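## Task

On the rack front (three rows, four blanks each), press every protruding blank fully home until it latches, but leave the fourth blank from the left in the top row (viewed facing the rack) untouched. The rack is loose: it must not tip beyond a slight amount and must finish where it began. Blanks count as done only if they stay in once the robot lets go.

## Robot and tools

Robot: a single custom six-joint arm with a two-finger gripper. Upper arm (shoulder joint to elbow joint) is 623 mm; forearm (elbow to wrist pitch joint) is 559 mm. Joint order used in every command row and every per-joint result list: waist, forearm roll, elbow, wrist pitch, wrist roll, shoulder. Use this order only, whatever other sources say.

Frames: the scene frame has its origin on the table top beneath the arm base, +z upward, +y to the left when looking along +x. The base may sit slightly tilted. The gripper's fingers extend along its own +z and close along its own y. end_effector_position (metres) is the point between the pads when closed; closed fingertips stick out about 33 mm past it, fully open about 9 mm. Closing pushes the tips roughly 24 mm further out, so keep clearance above surfaces. Reported hand position gets less accurate at long reach.

A command row is 9 numbers, each in [-1, 1]: six joint displacements (order above), then gripper position, gripper force_limit, gripper speed. Joint displacements are offsets, not poses, scaled so 1.0 equals 1.398 rad for waist and shoulder, 2.097 rad for elbow, 2.622 rad for forearm roll, wrist pitch and wrist roll. Gripper position: +1 fully open (140 mm), pads touch near -0.8, -1 closes until blocked. force_limit: -1 about 14 N, 0 about 60 N, +1 about 107 N. speed: -1 about 30 mm/s, 0 about 140, +1 about 250.

execute_actions(actions): a list of up to 15 actions; each action is a table of 1 to 15 rows, one row per 1/30 s control step, and the last row repeats until the action's 15 steps are used. Displacements in every row are offsets from the joint angles at the start of that action (not from the previous row); for a call's first action that means the last angles reported. An empty list just returns state and images. Stated joint ranges (rad): elbow -2.792 to 2.792; all others -6.283 to 6.283; true ends may differ by 0.010. An action asking a joint more than 0.010 rad outward past its end is refused; if the first action is malformed or fails this, nothing in the call runs. Over-range requests are clipped to the end, reported as "joint sent to its limit".

move(target, speed, blocking): target is one 9-number row whose displacements are offsets from the Joint positions in the latest result showing them. speed (rad/s, 0.01 to 2, default 0.5) caps the joint with the longest travel; all joints finish together, so the hand traces a curve. Duration is clamped to 0.5 to 10 s; a path needing more stops short. Moves do not avoid obstacles. With blocking=false the result arrives after 0.5 s while motion continues; poll with wait(0), and no other moves or execute_actions are accepted until the move has ended or stop is called. The extra result line reports the ending (done, off_target, moving, held, fault), limits=held or limits=none, and the joint farthest from target.

wait(seconds): 0 to 10; holds the last command, returns early if a running move ends. stop: brakes the running move (needs some room); fingers keep moving. zoom_image(camera, region): camera is cam_head_left, cam_head_right or cam_wrist (each 504x504); region [x0, y0, x1, y1] in pixels from the top-left, at most 504 by 504. finished_scene(scene): ends the given scene number irreversibly after the last command is held and reports success; the next task arrives in its result. Replying without a tool call ends everything.

Motion limits: joint target speeds max 2.09 (waist, shoulder), 3.14 (elbow), 3.93 (wrist joints) rad/s with 0.3 s ramp. Targets are kept within 0.456 rad (waist, shoulder), 0.683 (elbow), 0.854 (wrist joints) of measured angles, and all are scaled back if they would put the hand over 70 mm from where it is. So big moves may need several actions. "joint command not followed" means the clearance check altered targets; mounting blocks and posts count as arm.

Results show end-effector pose (position, quat wxyz), velocities, Joint positions/velocities/targets, joint torques (offset, scaled, noisy), flange force (outside force at the gripper, biased; "no reading" when unavailable), gripper position_measured (counts: 3 open, 230 pads met) and object_status: 0 moving, 1 blocked while opening, 2 blocked while closing (grip), 3 reached target or pads met. To tighten a grip, raise force_limit and nudge position, e.g. -1 to -0.98.

Safety: the arm is stiff, so pressing only slightly beyond contact can trigger a fault. Contact torque reaching load limits (waist 312, shoulder 312, elbow 147, each wrist joint 41.4 N m) or any outside force of 144 N causes a 10 s stop and cancels the rest of the call. Faster and deeper pushes hit harder; approach blanks slowly, push just enough to latch, and watch flange force. Holding loads heats motors; MOTOR HOT warns, overheating brakes the arm. Do not tip or shift the unfastened rack, knock anything off the table, drop, slam or push very hard. The robot holds its last command while you are composing a reply.

Each tool is called after "Call:" in YAML: its name, and indented under it one key for each argument.

## Session

I'll start by checking the current state of the scene.

Call:
execute_actions:
  actions: []

Scene clock: 0.00 s.
end_effector_position=(+0.6961, +0.0771, +0.3737) position_measured=3 object_status=3 end_effector_quat_wxyz=(+0.505, +0.424, +0.531, +0.533) end_effector_velocity=(+0.000, +0.000, +0.001) end_effector_angular_velocity=(-0.000, -0.002, +0.001)
Joint names: [waist, forearm roll, elbow, wrist pitch, wrist roll, shoulder]
Joint positions: [0.012 2.976 2.473 1.101 3.145 0.104]
Joint velocities: [-0.    -0.001 -0.     0.002  0.     0.   ]
Joint torques (N m, as the joint torque sensors report them, + toward a larger angle): no reading
Flange force (N, the push that the arm receives, along the gripper's own x y z axes): no reading
Joint targets: [0.012 2.976 2.473 1.101 3.145 0.104]

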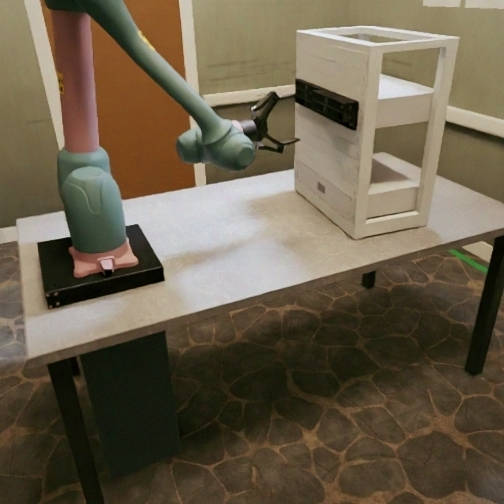

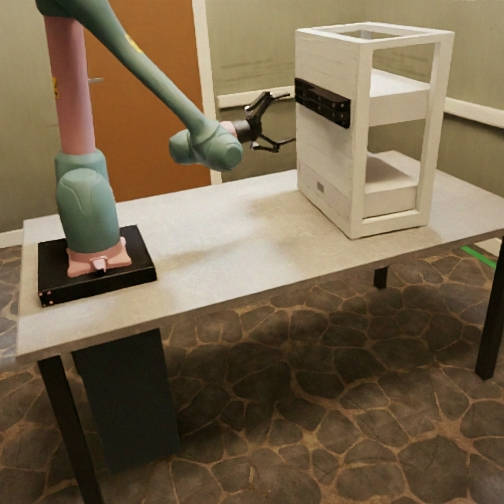

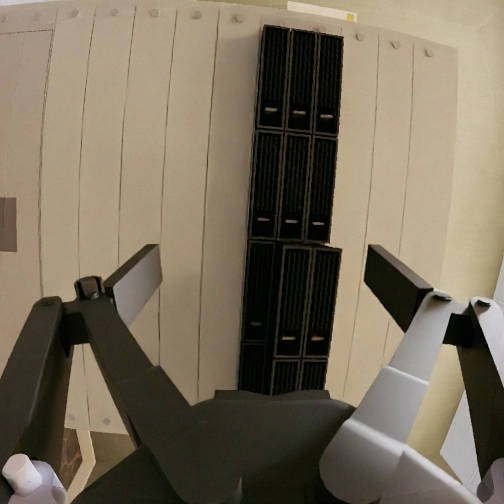

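Call:
zoom_image:
  camera: "cam_wrist"
  region: [200, 0, 400, 200]

Call:
zoom_image:
  camera: "cam_wrist"
  region: [200, 200, 400, 400]

Call:
zoom_image:
  camera: "cam_head_left"
  region: [270, 60, 380, 150]

Call:
zoom_image:
  camera: "cam_head_right"
  region: [270, 60, 380, 150]

Region (200, 0, 400, 200) of cam_wrist's 504x504 image, scaled by 2.520, with more detail than that image has.

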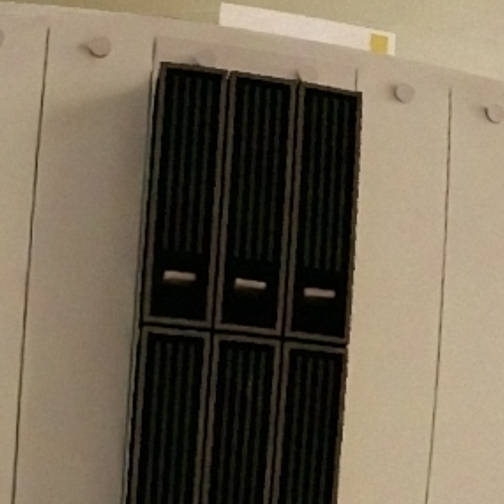

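Region (200, 200, 400, 400) of cam_wrist's 504x504 image, scaled by 2.520, with more detail than that image has.

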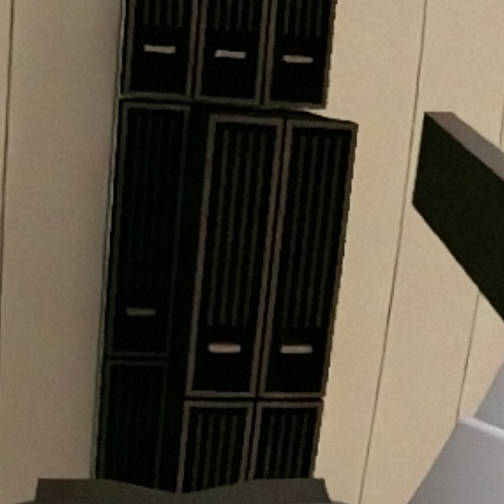

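Region (270, 60, 380, 150) of cam_head_left's 504x504 image, scaled by 4.582, with more detail than that image has; it fills the top 412 rows of this view, and the rest is white.

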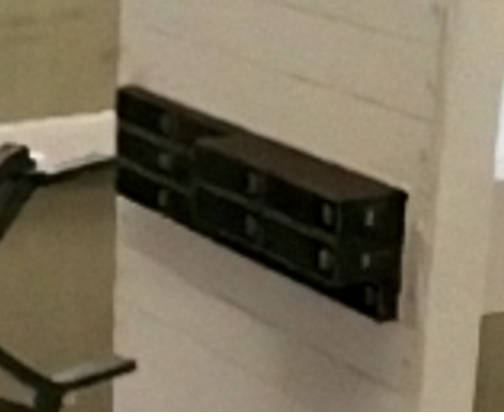

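Region (270, 60, 380, 150) of cam_head_right's 504x504 image, scaled by 4.582, with more detail than that image has; it fills the top 412 rows of this view, and the rest is white.

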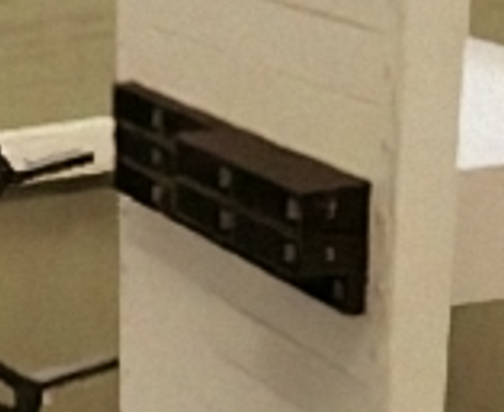

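Call:
zoom_image:
  camera: "cam_head_left"
  region: [260, 10, 504, 254]

Call:
zoom_image:
  camera: "cam_head_left"
  region: [160, 60, 320, 200]

Region (260, 10, 504, 254) of cam_head_left's 504x504 image, scaled by 2.066, with more detail than that image has.

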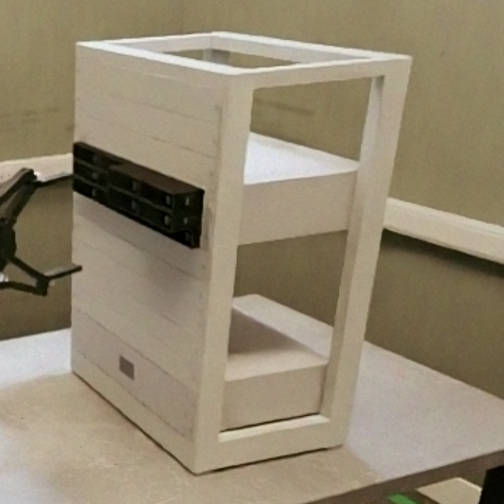

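Region (160, 60, 320, 200) of cam_head_left's 504x504 image, scaled by 3.150, with more detail than that image has; it fills the top 441 rows of this view, and the rest is white.

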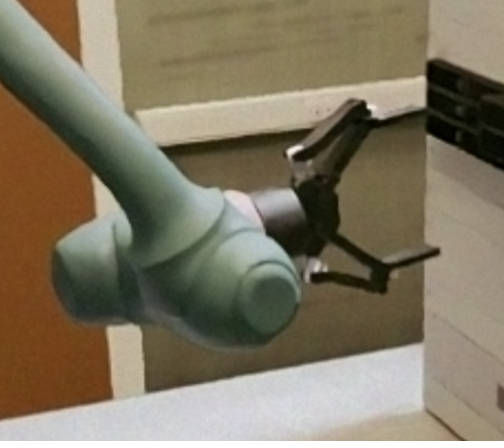

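Call:
zoom_image:
  camera: "cam_wrist"
  region: [230, 210, 360, 290]

Call:
zoom_image:
  camera: "cam_wrist"
  region: [225, 310, 355, 400]

Call:
zoom_image:
  camera: "cam_wrist"
  region: [60, 220, 200, 350]

Call:
zoom_image:
  camera: "cam_wrist"
  region: [340, 220, 480, 350]

Region (230, 210, 360, 290) of cam_wrist's 504x504 image, scaled by 3.877, with more detail than that image has; it fills the top 310 rows of this view, and the rest is white.

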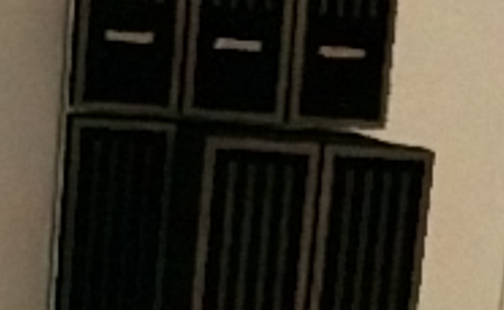

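Region (225, 310, 355, 400) of cam_wrist's 504x504 image, scaled by 3.877, with more detail than that image has; it fills the top 349 rows of this view, and the rest is white.

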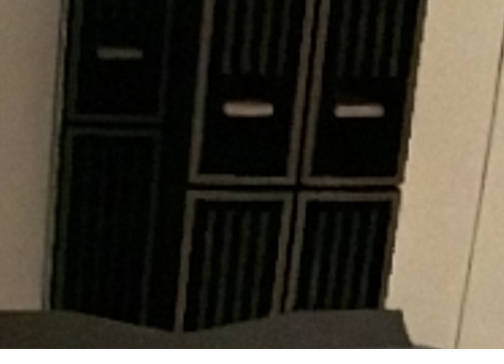

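Region (60, 220, 200, 350) of cam_wrist's 504x504 image, scaled by 3.600, with more detail than that image has; it fills the top 468 rows of this view, and the rest is white.

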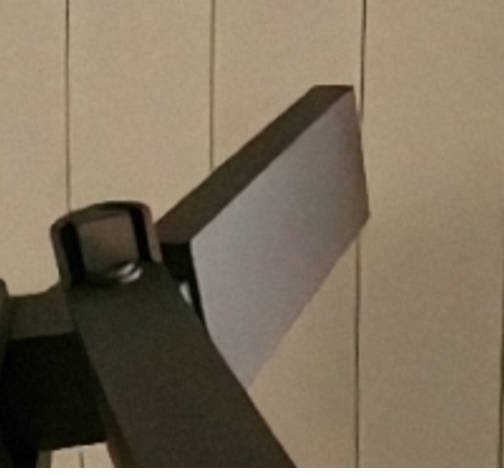

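Region (340, 220, 480, 350) of cam_wrist's 504x504 image, scaled by 3.600, with more detail than that image has; it fills the top 468 rows of this view, and the rest is white.

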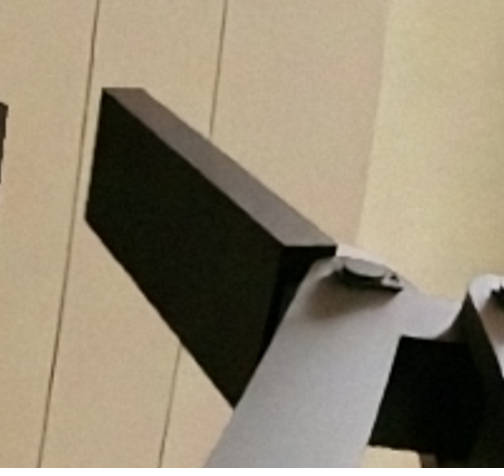

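Call:
move:
  target: [0.06545, 0.15584, -0.03683, -0.12151, -0.06812, -0.12346, -1, 0, 0.5]
  speed: 0.6

Scene clock: 8.27 s.
end_effector_position=(+0.6957, +0.0352, +0.4386) position_measured=233 object_status=3 end_effector_quat_wxyz=(+0.522, +0.521, +0.478, +0.477) end_effector_velocity=(-0.000, +0.000, +0.000) end_effector_angular_velocity=(+0.001, -0.001, -0.000)
Joint names: [waist, forearm roll, elbow, wrist pitch, wrist roll, shoulder]
Joint positions: [ 0.104  3.384  2.396  0.782  2.966 -0.069]
Joint velocities: [ 0.001  0.001  0.     0.001 -0.    -0.   ]
Joint torques (N m, as the joint torque sensors report them, + toward a larger angle): [ -3.    -3.64 -30.82   2.21   0.35 -24.22]
Flange force (N, the push that the arm receives, along the gripper's own x y z axes): [11.0 3.4 -3.2]
Joint targets: [0.104 3.384 2.396 0.782 2.966 -0.069]
move: done; limits=none; farthest joint: the waist, 0.000 radians from its target (0.091 radians at the start)

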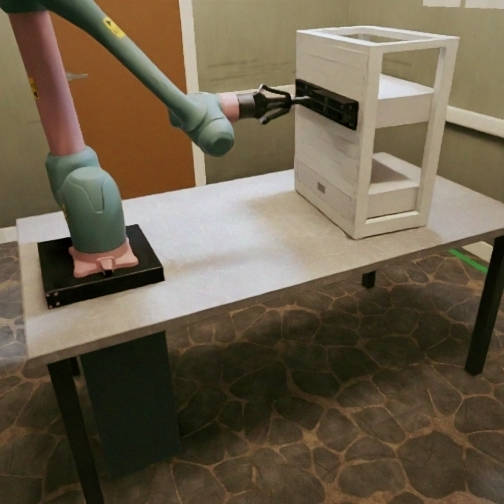

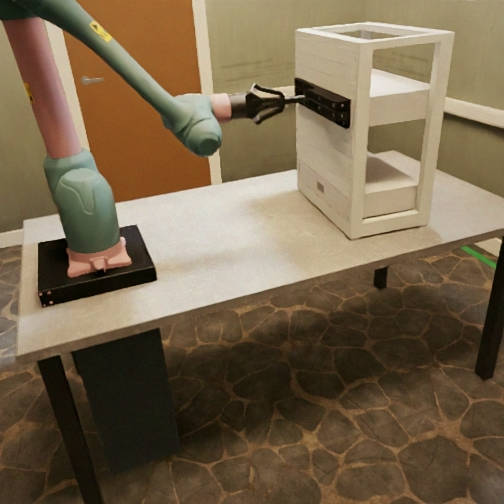

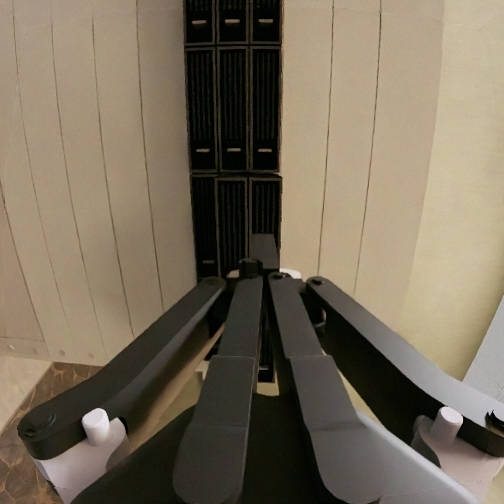

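Call:
zoom_image:
  camera: "cam_wrist"
  region: [170, 130, 330, 290]

Call:
zoom_image:
  camera: "cam_head_right"
  region: [230, 60, 370, 150]

Call:
zoom_image:
  camera: "cam_wrist"
  region: [160, 0, 320, 160]

Region (170, 130, 330, 290) of cam_wrist's 504x504 image, scaled by 3.150, with more detail than that image has.

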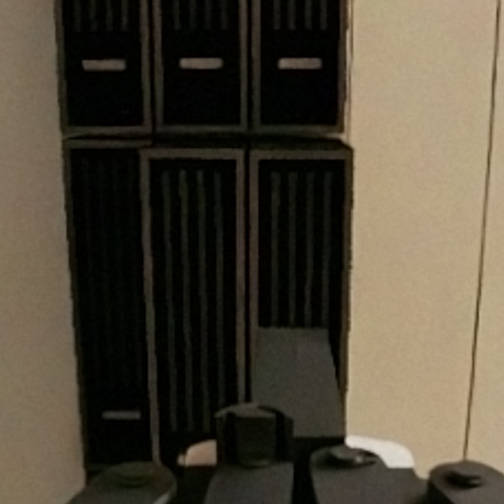

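Region (230, 60, 370, 150) of cam_head_right's 504x504 image, scaled by 3.600, with more detail than that image has; it fills the top 324 rows of this view, and the rest is white.

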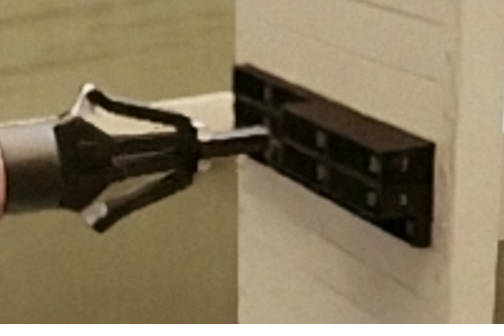

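Region (160, 0, 320, 160) of cam_wrist's 504x504 image, scaled by 3.150, with more detail than that image has.

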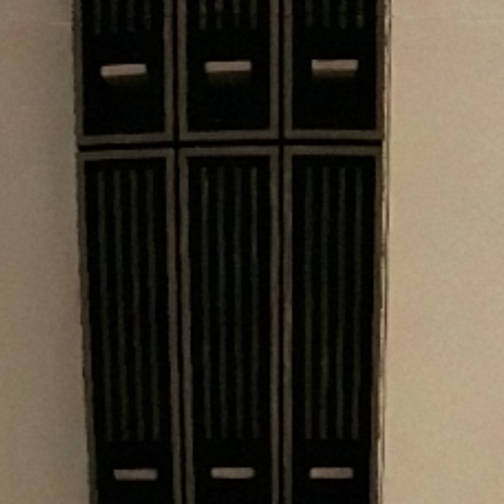

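Call:
move:
  target: [-0.0078, -0.00548, -0.01933, -0.00219, 0.00369, 0.02612, -1, 0, 0.5]
  speed: 0.12

Scene clock: 11.17 s.
end_effector_position=(+0.7206, +0.0330, +0.4411) position_measured=233 object_status=3 end_effector_quat_wxyz=(+0.522, +0.521, +0.478, +0.477) end_effector_velocity=(-0.000, +0.000, +0.001) end_effector_angular_velocity=(-0.001, -0.001, +0.000)
Joint names: [waist, forearm roll, elbow, wrist pitch, wrist roll, shoulder]
Joint positions: [ 0.093  3.37   2.355  0.777  2.976 -0.033]
Joint velocities: [-0.    -0.001  0.     0.001  0.    -0.   ]
Joint torques (N m, as the joint torque sensors report them, + toward a larger angle): [ -5.92  -3.58 -30.29   2.09   0.08 -26.1 ]
Flange force (N, the push that the arm receives, along the gripper's own x y z axes): [16.2 6.6 -6.2]
Joint targets: [0.093 3.370 2.355 0.777 2.976 -0.033]
move: done; limits=none; farthest joint: the waist, 0.000 radians from its target (0.011 radians at the start)

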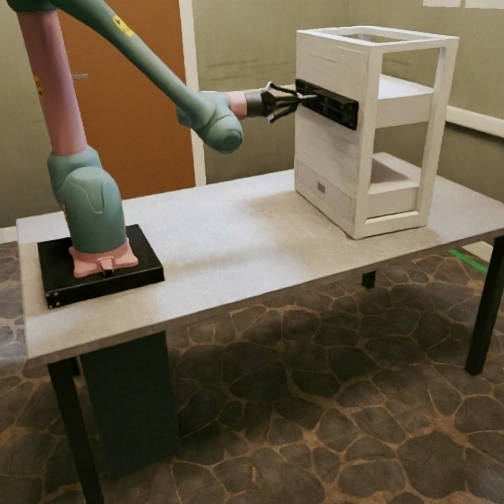

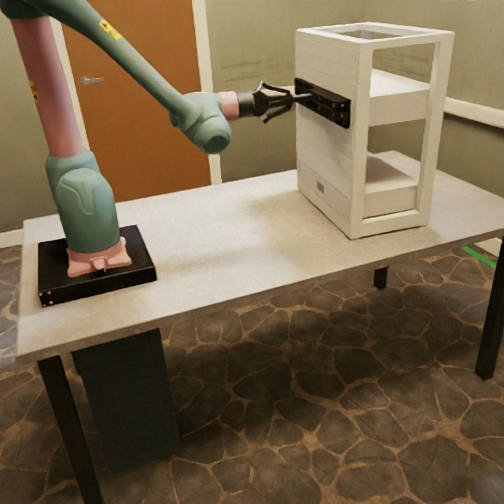

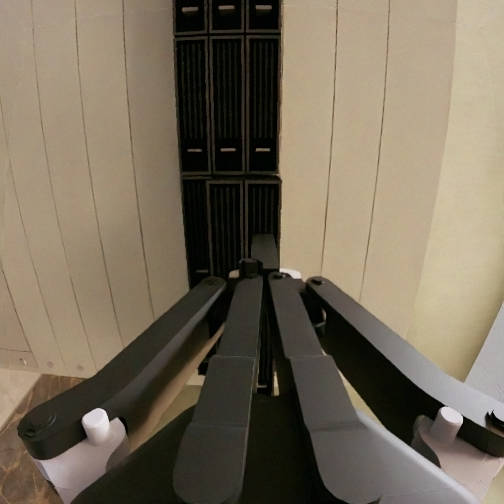

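Call:
zoom_image:
  camera: "cam_wrist"
  region: [170, 130, 330, 290]

Call:
zoom_image:
  camera: "cam_head_right"
  region: [250, 60, 370, 140]

Region (170, 130, 330, 290) of cam_wrist's 504x504 image, scaled by 3.150, with more detail than that image has.

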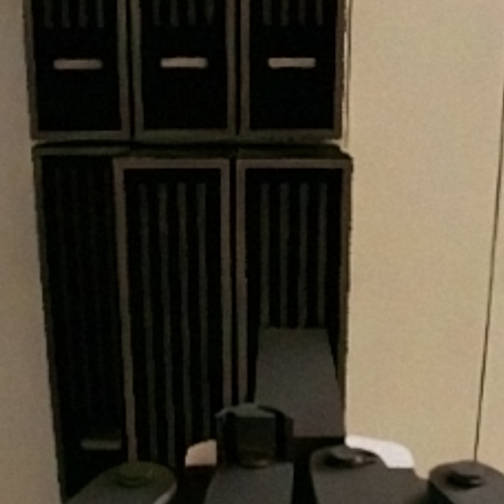

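Region (250, 60, 370, 140) of cam_head_right's 504x504 image, scaled by 4.200, with more detail than that image has.

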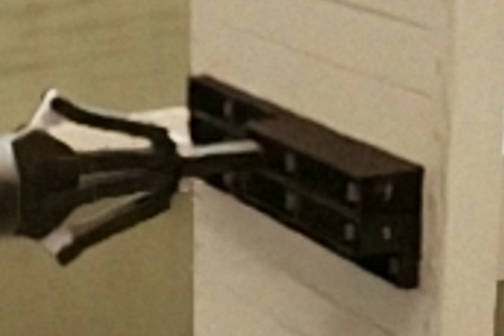

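Call:
move:
  target: [-0.00689, -0.00518, -0.01864, -0.00056, 0.00374, 0.02802, -1, 0, 0.5]
  speed: 0.05

Scene clock: 12.63 s.
end_effector_position=(+0.7455, +0.0308, +0.4411) position_measured=233 object_status=3 end_effector_quat_wxyz=(+0.522, +0.521, +0.478, +0.477) end_effector_velocity=(+0.000, +0.000, +0.001) end_effector_angular_velocity=(-0.000, -0.001, +0.000)
Joint names: [waist, forearm roll, elbow, wrist pitch, wrist roll, shoulder]
Joint positions: [0.083 3.356 2.316 0.775 2.985 0.007]
Joint velocities: [ 0.    -0.    -0.001  0.001  0.     0.   ]
Joint torques (N m, as the joint torque sensors report them, + toward a larger angle): [ -7.11  -2.53 -30.7    1.2    0.51 -25.66]
Flange force (N, the push that the arm receives, along the gripper's own x y z axes): [14.2 10.6 -13.3]
Joint targets: [0.083 3.356 2.316 0.775 2.985 0.007]
move: done; limits=none; farthest joint: the waist, 0.000 radians from its target (0.010 radians at the start)

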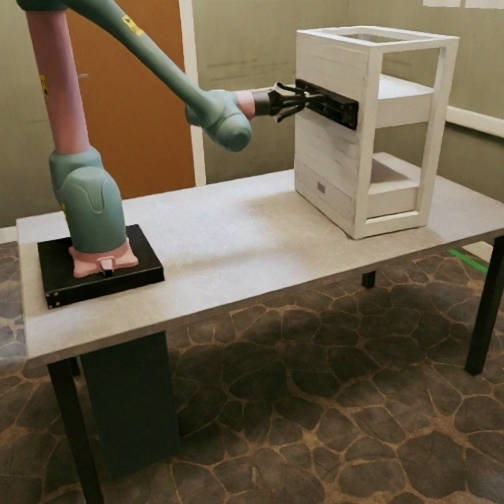

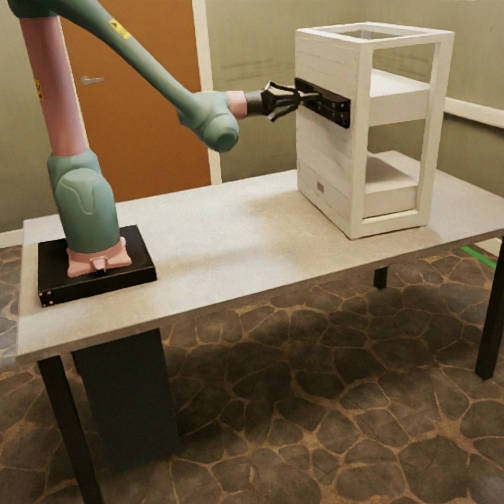

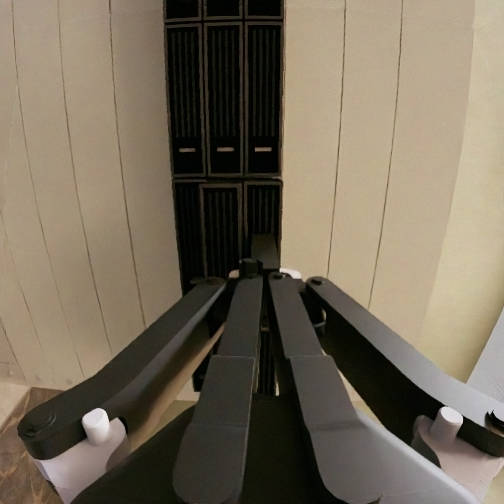

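Call:
zoom_image:
  camera: "cam_wrist"
  region: [170, 130, 330, 290]

Call:
zoom_image:
  camera: "cam_head_right"
  region: [270, 65, 370, 135]

Region (170, 130, 330, 290) of cam_wrist's 504x504 image, scaled by 3.150, with more detail than that image has.

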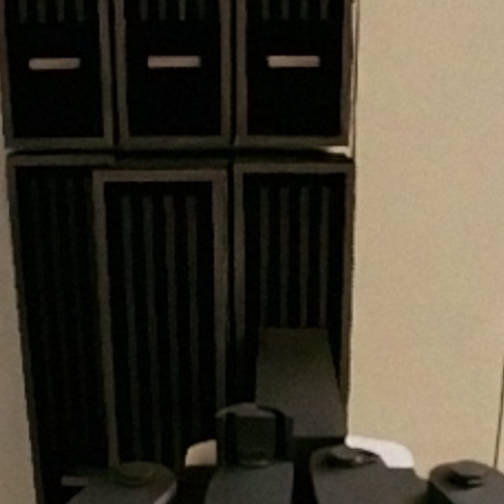

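Region (270, 65, 370, 135) of cam_head_right's 504x504 image, scaled by 5.040, with more detail than that image has; it fills the top 353 rows of this view, and the rest is white.

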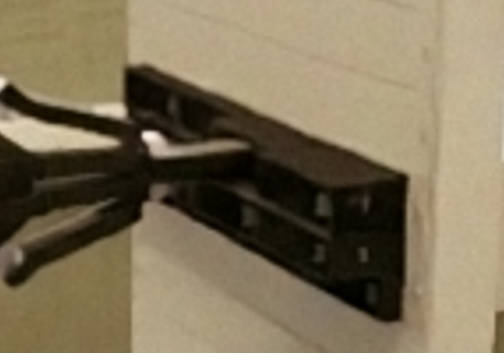

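Call:
zoom_image:
  camera: "cam_wrist"
  region: [230, 155, 300, 205]

Region (230, 155, 300, 205) of cam_wrist's 504x504 image, scaled by 7.200, with more detail than that image has; it fills the top 360 rows of this view, and the rest is white.

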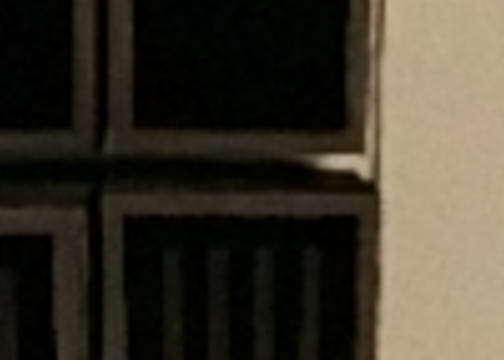

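Call:
move:
  target: [-0.00279, -0.00204, -0.00835, -0.00048, 0.00144, 0.01204, -1, 0, 0.5]
  speed: 0.04

Scene clock: 13.87 s.
end_effector_position=(+0.7565, +0.0298, +0.4411) position_measured=233 object_status=3 end_effector_quat_wxyz=(+0.522, +0.521, +0.478, +0.477) end_effector_velocity=(-0.000, +0.001, -0.002) end_effector_angular_velocity=(+0.001, +0.004, +0.001)
Joint names: [waist, forearm roll, elbow, wrist pitch, wrist roll, shoulder]
Joint positions: [0.079 3.351 2.298 0.774 2.989 0.023]
Joint velocities: [ 0.001  0.     0.001 -0.003  0.    -0.   ]
Joint torques (N m, as the joint torque sensors report them, + toward a larger angle): [ -5.24  -2.11 -32.82   0.93   0.46 -32.82]
Flange force (N, the push that the arm receives, along the gripper's own x y z axes): [9.3 -0.8 -7.6]
Joint targets: [0.079 3.351 2.298 0.774 2.989 0.023]
move: done; limits=none; farthest joint: the waist, 0.000 radians from its target (0.004 radians at the start)

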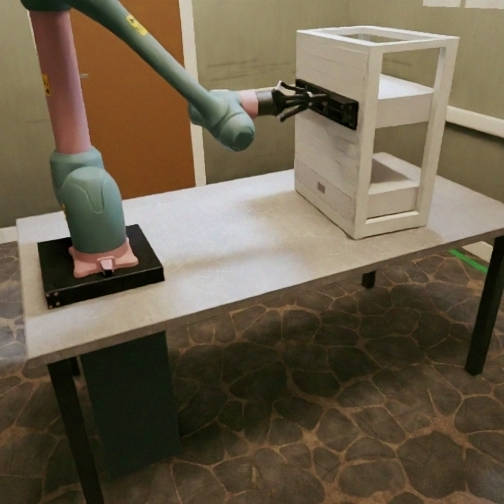

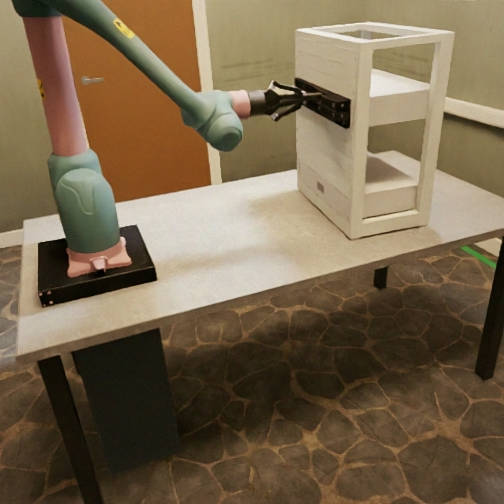

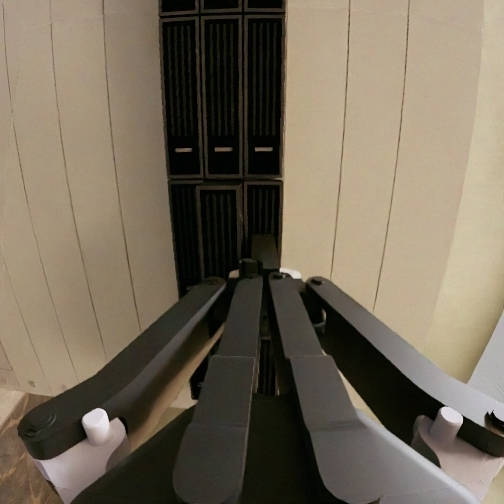

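Call:
zoom_image:
  camera: "cam_wrist"
  region: [230, 155, 300, 205]

Call:
execute_actions:
  actions: []

Region (230, 155, 300, 205) of cam_wrist's 504x504 image, scaled by 7.200, with more detail than that image has; it fills the top 360 rows of this view, and the rest is white.

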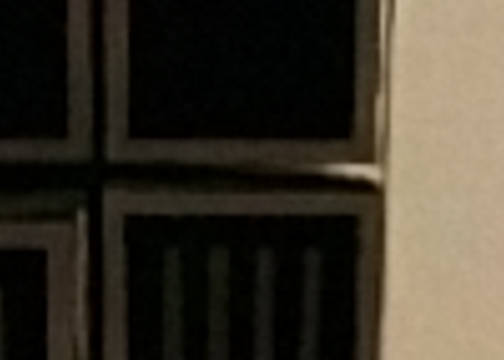

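Scene clock: 14.07 s.
end_effector_position=(+0.7565, +0.0298, +0.4411) position_measured=233 object_status=3 end_effector_quat_wxyz=(+0.522, +0.521, +0.478, +0.477) end_effector_velocity=(-0.000, +0.000, +0.000) end_effector_angular_velocity=(-0.000, -0.000, +0.001)
Joint names: [waist, forearm roll, elbow, wrist pitch, wrist roll, shoulder]
Joint positions: [0.079 3.351 2.298 0.774 2.989 0.023]
Joint velocities: [ 0.    -0.001  0.     0.     0.    -0.001]
Joint torques (N m, as the joint torque sensors report them, + toward a larger angle): [ -8.24  -2.02 -31.03   0.69   0.26 -31.47]
Flange force (N, the push that the arm receives, along the gripper's own x y z axes): [15.8 2.7 -7.6]
Joint targets: [0.079 3.351 2.298 0.774 2.989 0.023]

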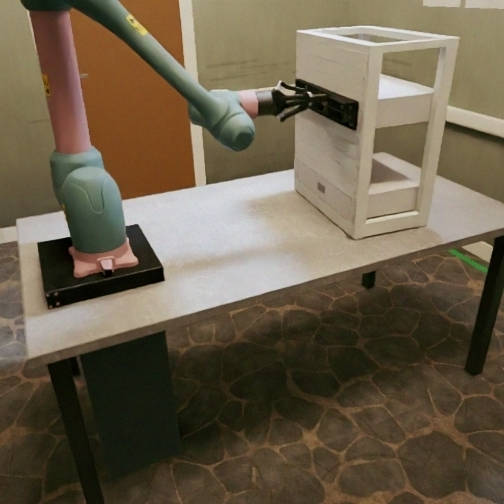

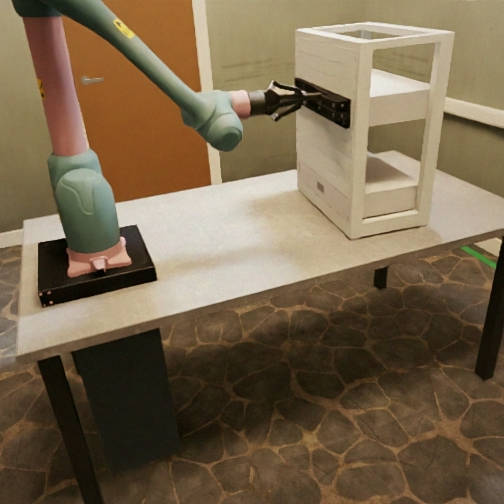

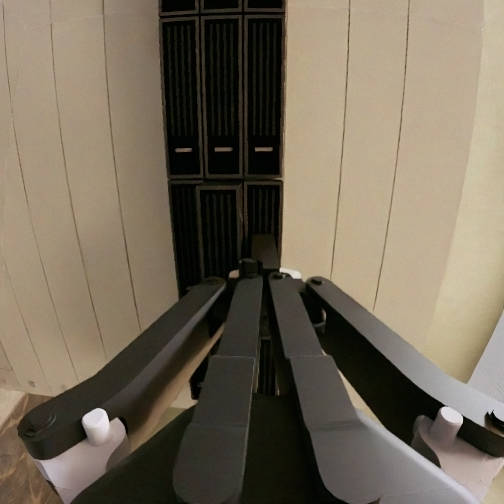

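Call:
move:
  target: [-0.00073, -0.00053, -0.00229, -0.00016, 0.00037, 0.00325, -1, 0, 0.5]
  speed: 0.02

Call:
zoom_image:
  camera: "cam_wrist"
  region: [230, 155, 300, 205]

Scene clock: 15.00 s.
end_effector_position=(+0.7594, +0.0295, +0.4411) position_measured=233 object_status=3 end_effector_quat_wxyz=(+0.522, +0.521, +0.478, +0.477) end_effector_velocity=(+0.000, +0.000, +0.000) end_effector_angular_velocity=(+0.000, -0.001, -0.000)
Joint names: [waist, forearm roll, elbow, wrist pitch, wrist roll, shoulder]
Joint positions: [0.078 3.349 2.294 0.774 2.99  0.028]
Joint velocities: [ 0.     0.    -0.     0.001  0.     0.   ]
Joint torques (N m, as the joint torque sensors report them, + toward a larger angle): [ -8.15  -2.18 -30.25   1.11   0.28 -28.95]
Flange force (N, the push that the arm receives, along the gripper's own x y z axes): [15.2 8.5 -10.6]
Joint targets: [0.078 3.349 2.294 0.774 2.990 0.028]
move: done; limits=none; farthest joint: the waist, 0.000 radians from its target (0.001 radians at the start)

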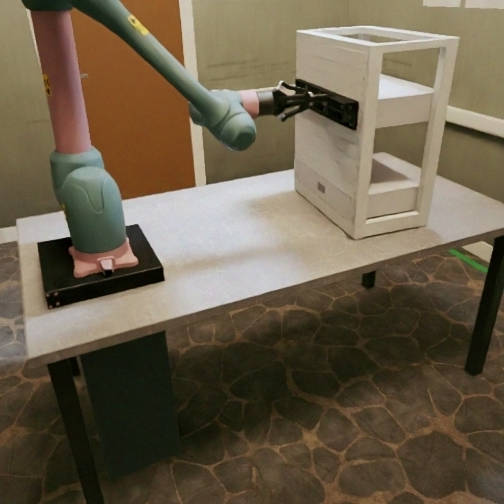

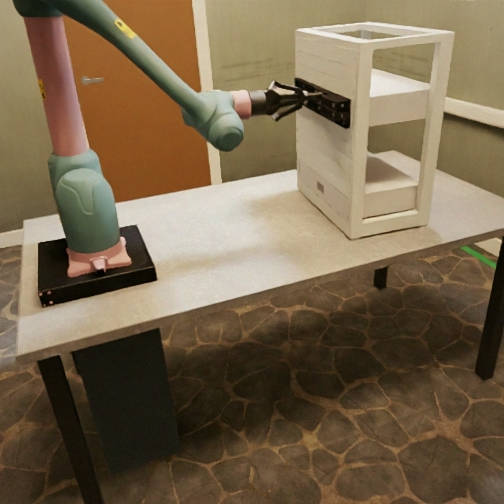

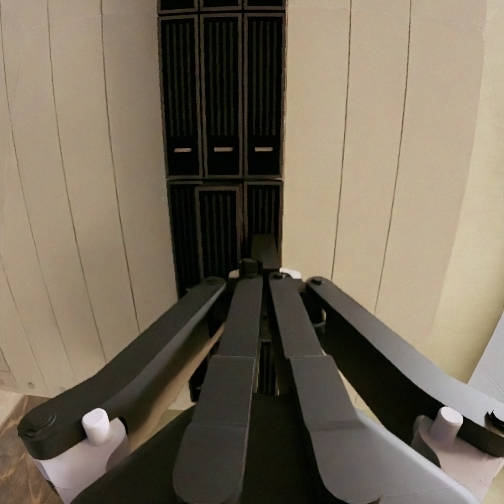

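Region (230, 155, 300, 205) of cam_wrist's 504x504 image, scaled by 7.200, with more detail than that image has; it fills the top 360 rows of this view, and the rest is white.

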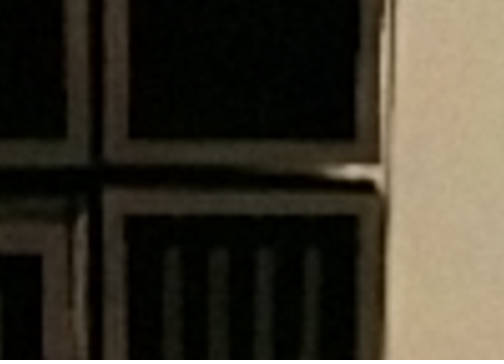

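Call:
move:
  target: [-0.00037, -0.00027, -0.00115, -0.00008, 0.00019, 0.00163, -1, 0, 0.5]
  speed: 0.02

Call:
zoom_image:
  camera: "cam_wrist"
  region: [230, 155, 300, 205]

Scene clock: 15.83 s.
end_effector_position=(+0.7609, +0.0294, +0.4411) position_measured=233 object_status=3 end_effector_quat_wxyz=(+0.522, +0.521, +0.478, +0.477) end_effector_velocity=(+0.000, +0.000, -0.000) end_effector_angular_velocity=(+0.000, +0.001, +0.000)
Joint names: [waist, forearm roll, elbow, wrist pitch, wrist roll, shoulder]
Joint positions: [0.078 3.349 2.291 0.773 2.991 0.03 ]
Joint velocities: [-0.    -0.    -0.001 -0.002  0.     0.   ]
Joint torques (N m, as the joint torque sensors report them, + toward a larger angle): [ -7.44  -1.84 -32.23   1.16   0.54 -30.29]
Flange force (N, the push that the arm receives, along the gripper's own x y z axes): [12.4 5.3 -11.7]
Joint targets: [0.078 3.349 2.291 0.773 2.991 0.030]
move: done; limits=none; farthest joint: the waist, 0.000 radians from its target (0.001 radians at the start)

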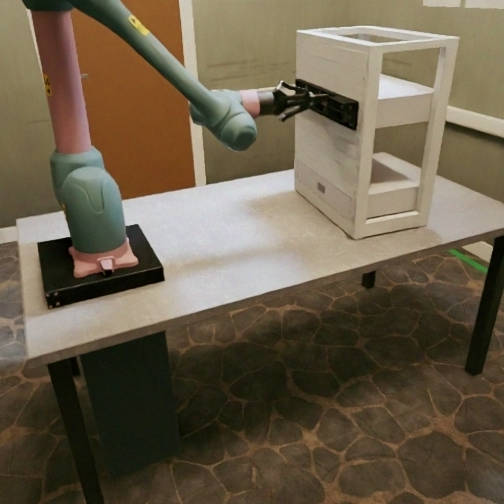

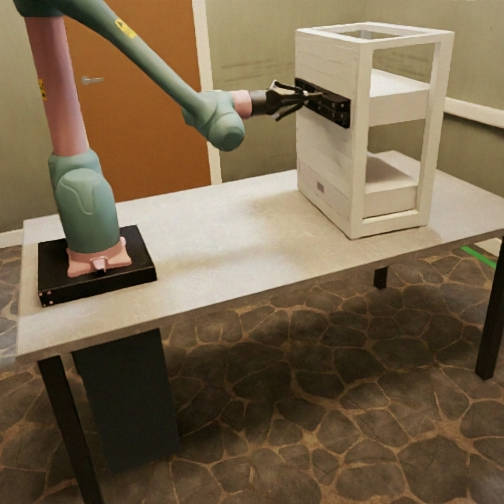

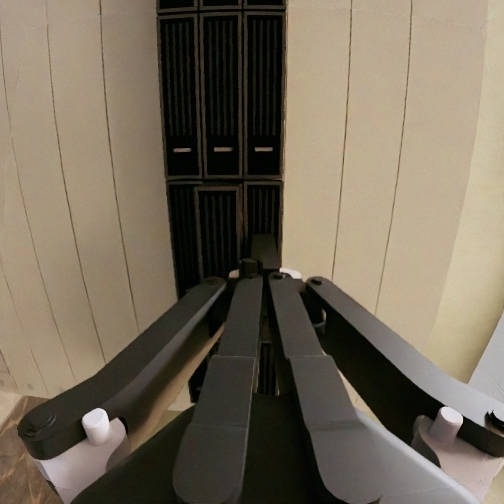

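Region (230, 155, 300, 205) of cam_wrist's 504x504 image, scaled by 7.200, with more detail than that image has; it fills the top 360 rows of this view, and the rest is white.

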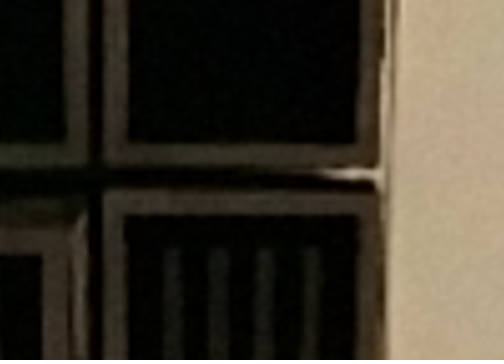

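Call:
move:
  target: [-0.00025, -0.00018, -0.00076, -0.00005, 0.00012, 0.00108, -1, 0, 0.5]
  speed: 0.02

Call:
zoom_image:
  camera: "cam_wrist"
  region: [230, 155, 300, 205]

Scene clock: 16.67 s.
end_effector_position=(+0.7619, +0.0293, +0.4411) position_measured=233 object_status=3 end_effector_quat_wxyz=(+0.522, +0.521, +0.478, +0.477) end_effector_velocity=(+0.000, +0.000, -0.001) end_effector_angular_velocity=(+0.000, +0.002, +0.000)
Joint names: [waist, forearm roll, elbow, wrist pitch, wrist roll, shoulder]
Joint positions: [0.078 3.348 2.29  0.773 2.991 0.032]
Joint velocities: [ 0.     0.     0.    -0.002  0.     0.   ]
Joint torques (N m, as the joint torque sensors report them, + toward a larger angle): [ -5.29  -1.96 -30.27   1.23   0.11 -30.92]
Flange force (N, the push that the arm receives, along the gripper's own x y z axes): [7.8 6.3 -7.0]
Joint targets: [0.078 3.348 2.290 0.773 2.991 0.032]
move: done; limits=none; farthest joint: the waist, 0.000 radians from its target (0.000 radians at the start)

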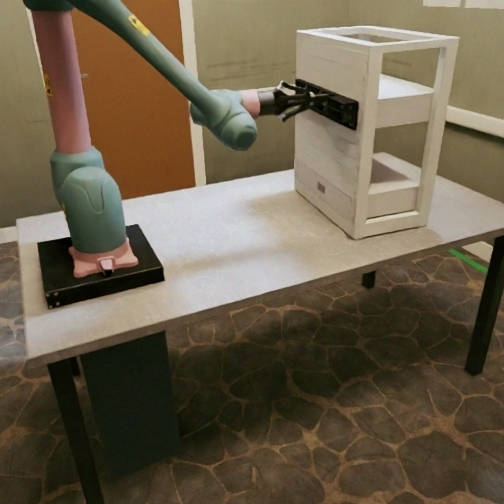

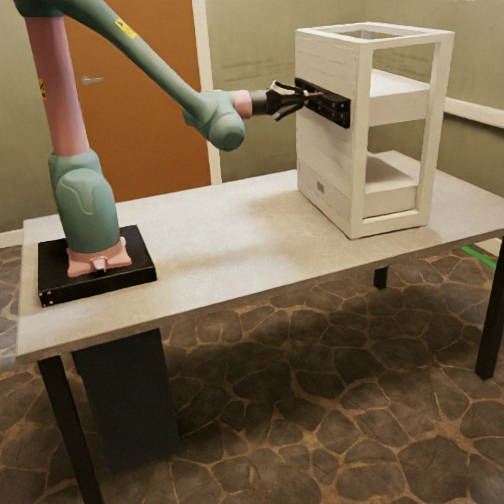

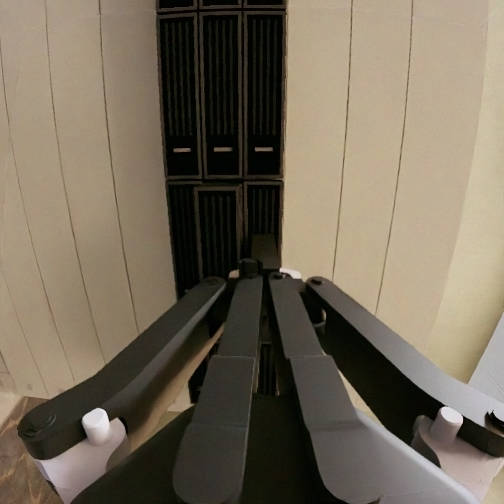

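Region (230, 155, 300, 205) of cam_wrist's 504x504 image, scaled by 7.200, with more detail than that image has; it fills the top 360 rows of this view, and the rest is white.

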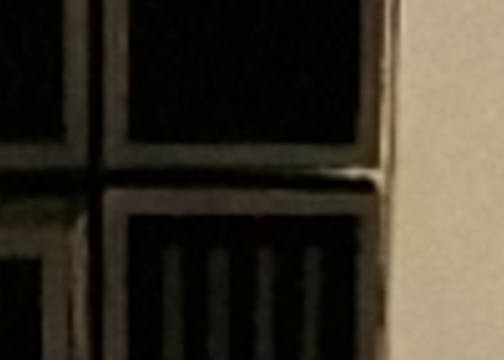

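Call:
execute_actions:
  actions:
    - [[-0.00003,-0.00002,-0.0001,-0.00001,0.00002,0.00014,-1,0,0.5],[-0.00006,-0.00004,-0.00019,-0.00001,0.00003,0.00027,-1,0,0.5],[-0.00009,-0.00007,-0.00029,-0.00002,0.00005,0.00041,-1,0,0.5],[-0.00012,-0.00009,-0.00038,-0.00003,0.00006,0.00054,-1,0,0.5],[-0.00015,-0.00011,-0.00048,-0.00003,0.00008,0.00068,-1,0,0.5],[-0.00018,-0.00013,-0.00057,-0.00004,0.00009,0.00081,-1,0,0.5],[-0.00021,-0.00016,-0.00067,-0.00005,0.00011,0.00095,-1,0,0.5],[-0.00025,-0.00018,-0.00076,-0.00005,0.00012,0.00108,-1,0,0.5]]

Call:
zoom_image:
  camera: "cam_wrist"
  region: [230, 155, 300, 205]

Scene clock: 17.37 s.
end_effector_position=(+0.7629, +0.0292, +0.4411) position_measured=233 object_status=3 end_effector_quat_wxyz=(+0.522, +0.521, +0.478, +0.477) end_effector_velocity=(-0.000, +0.000, -0.001) end_effector_angular_velocity=(+0.000, +0.002, +0.000)
Joint names: [waist, forearm roll, elbow, wrist pitch, wrist roll, shoulder]
Joint positions: [0.077 3.348 2.288 0.773 2.991 0.033]
Joint velocities: [ 0.     0.     0.    -0.001  0.     0.   ]
Joint torques (N m, as the joint torque sensors report them, + toward a larger angle): [ -4.64  -1.76 -31.3    1.06   0.77 -29.52]
Flange force (N, the push that the arm receives, along the gripper's own x y z axes): [6.4 7.4 -11.1]
Joint targets: [0.077 3.348 2.288 0.773 2.991 0.033]

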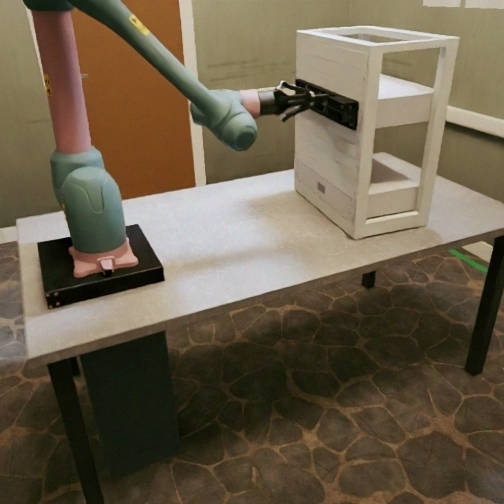

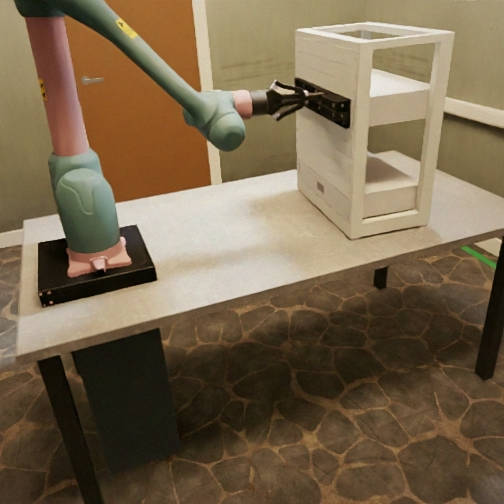

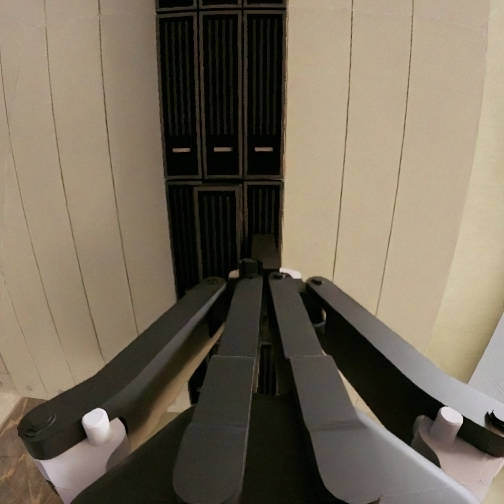

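Region (230, 155, 300, 205) of cam_wrist's 504x504 image, scaled by 7.200, with more detail than that image has; it fills the top 360 rows of this view, and the rest is white.

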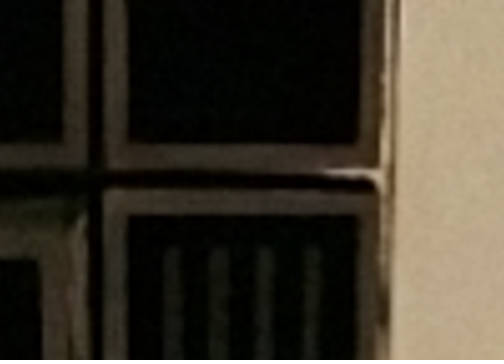

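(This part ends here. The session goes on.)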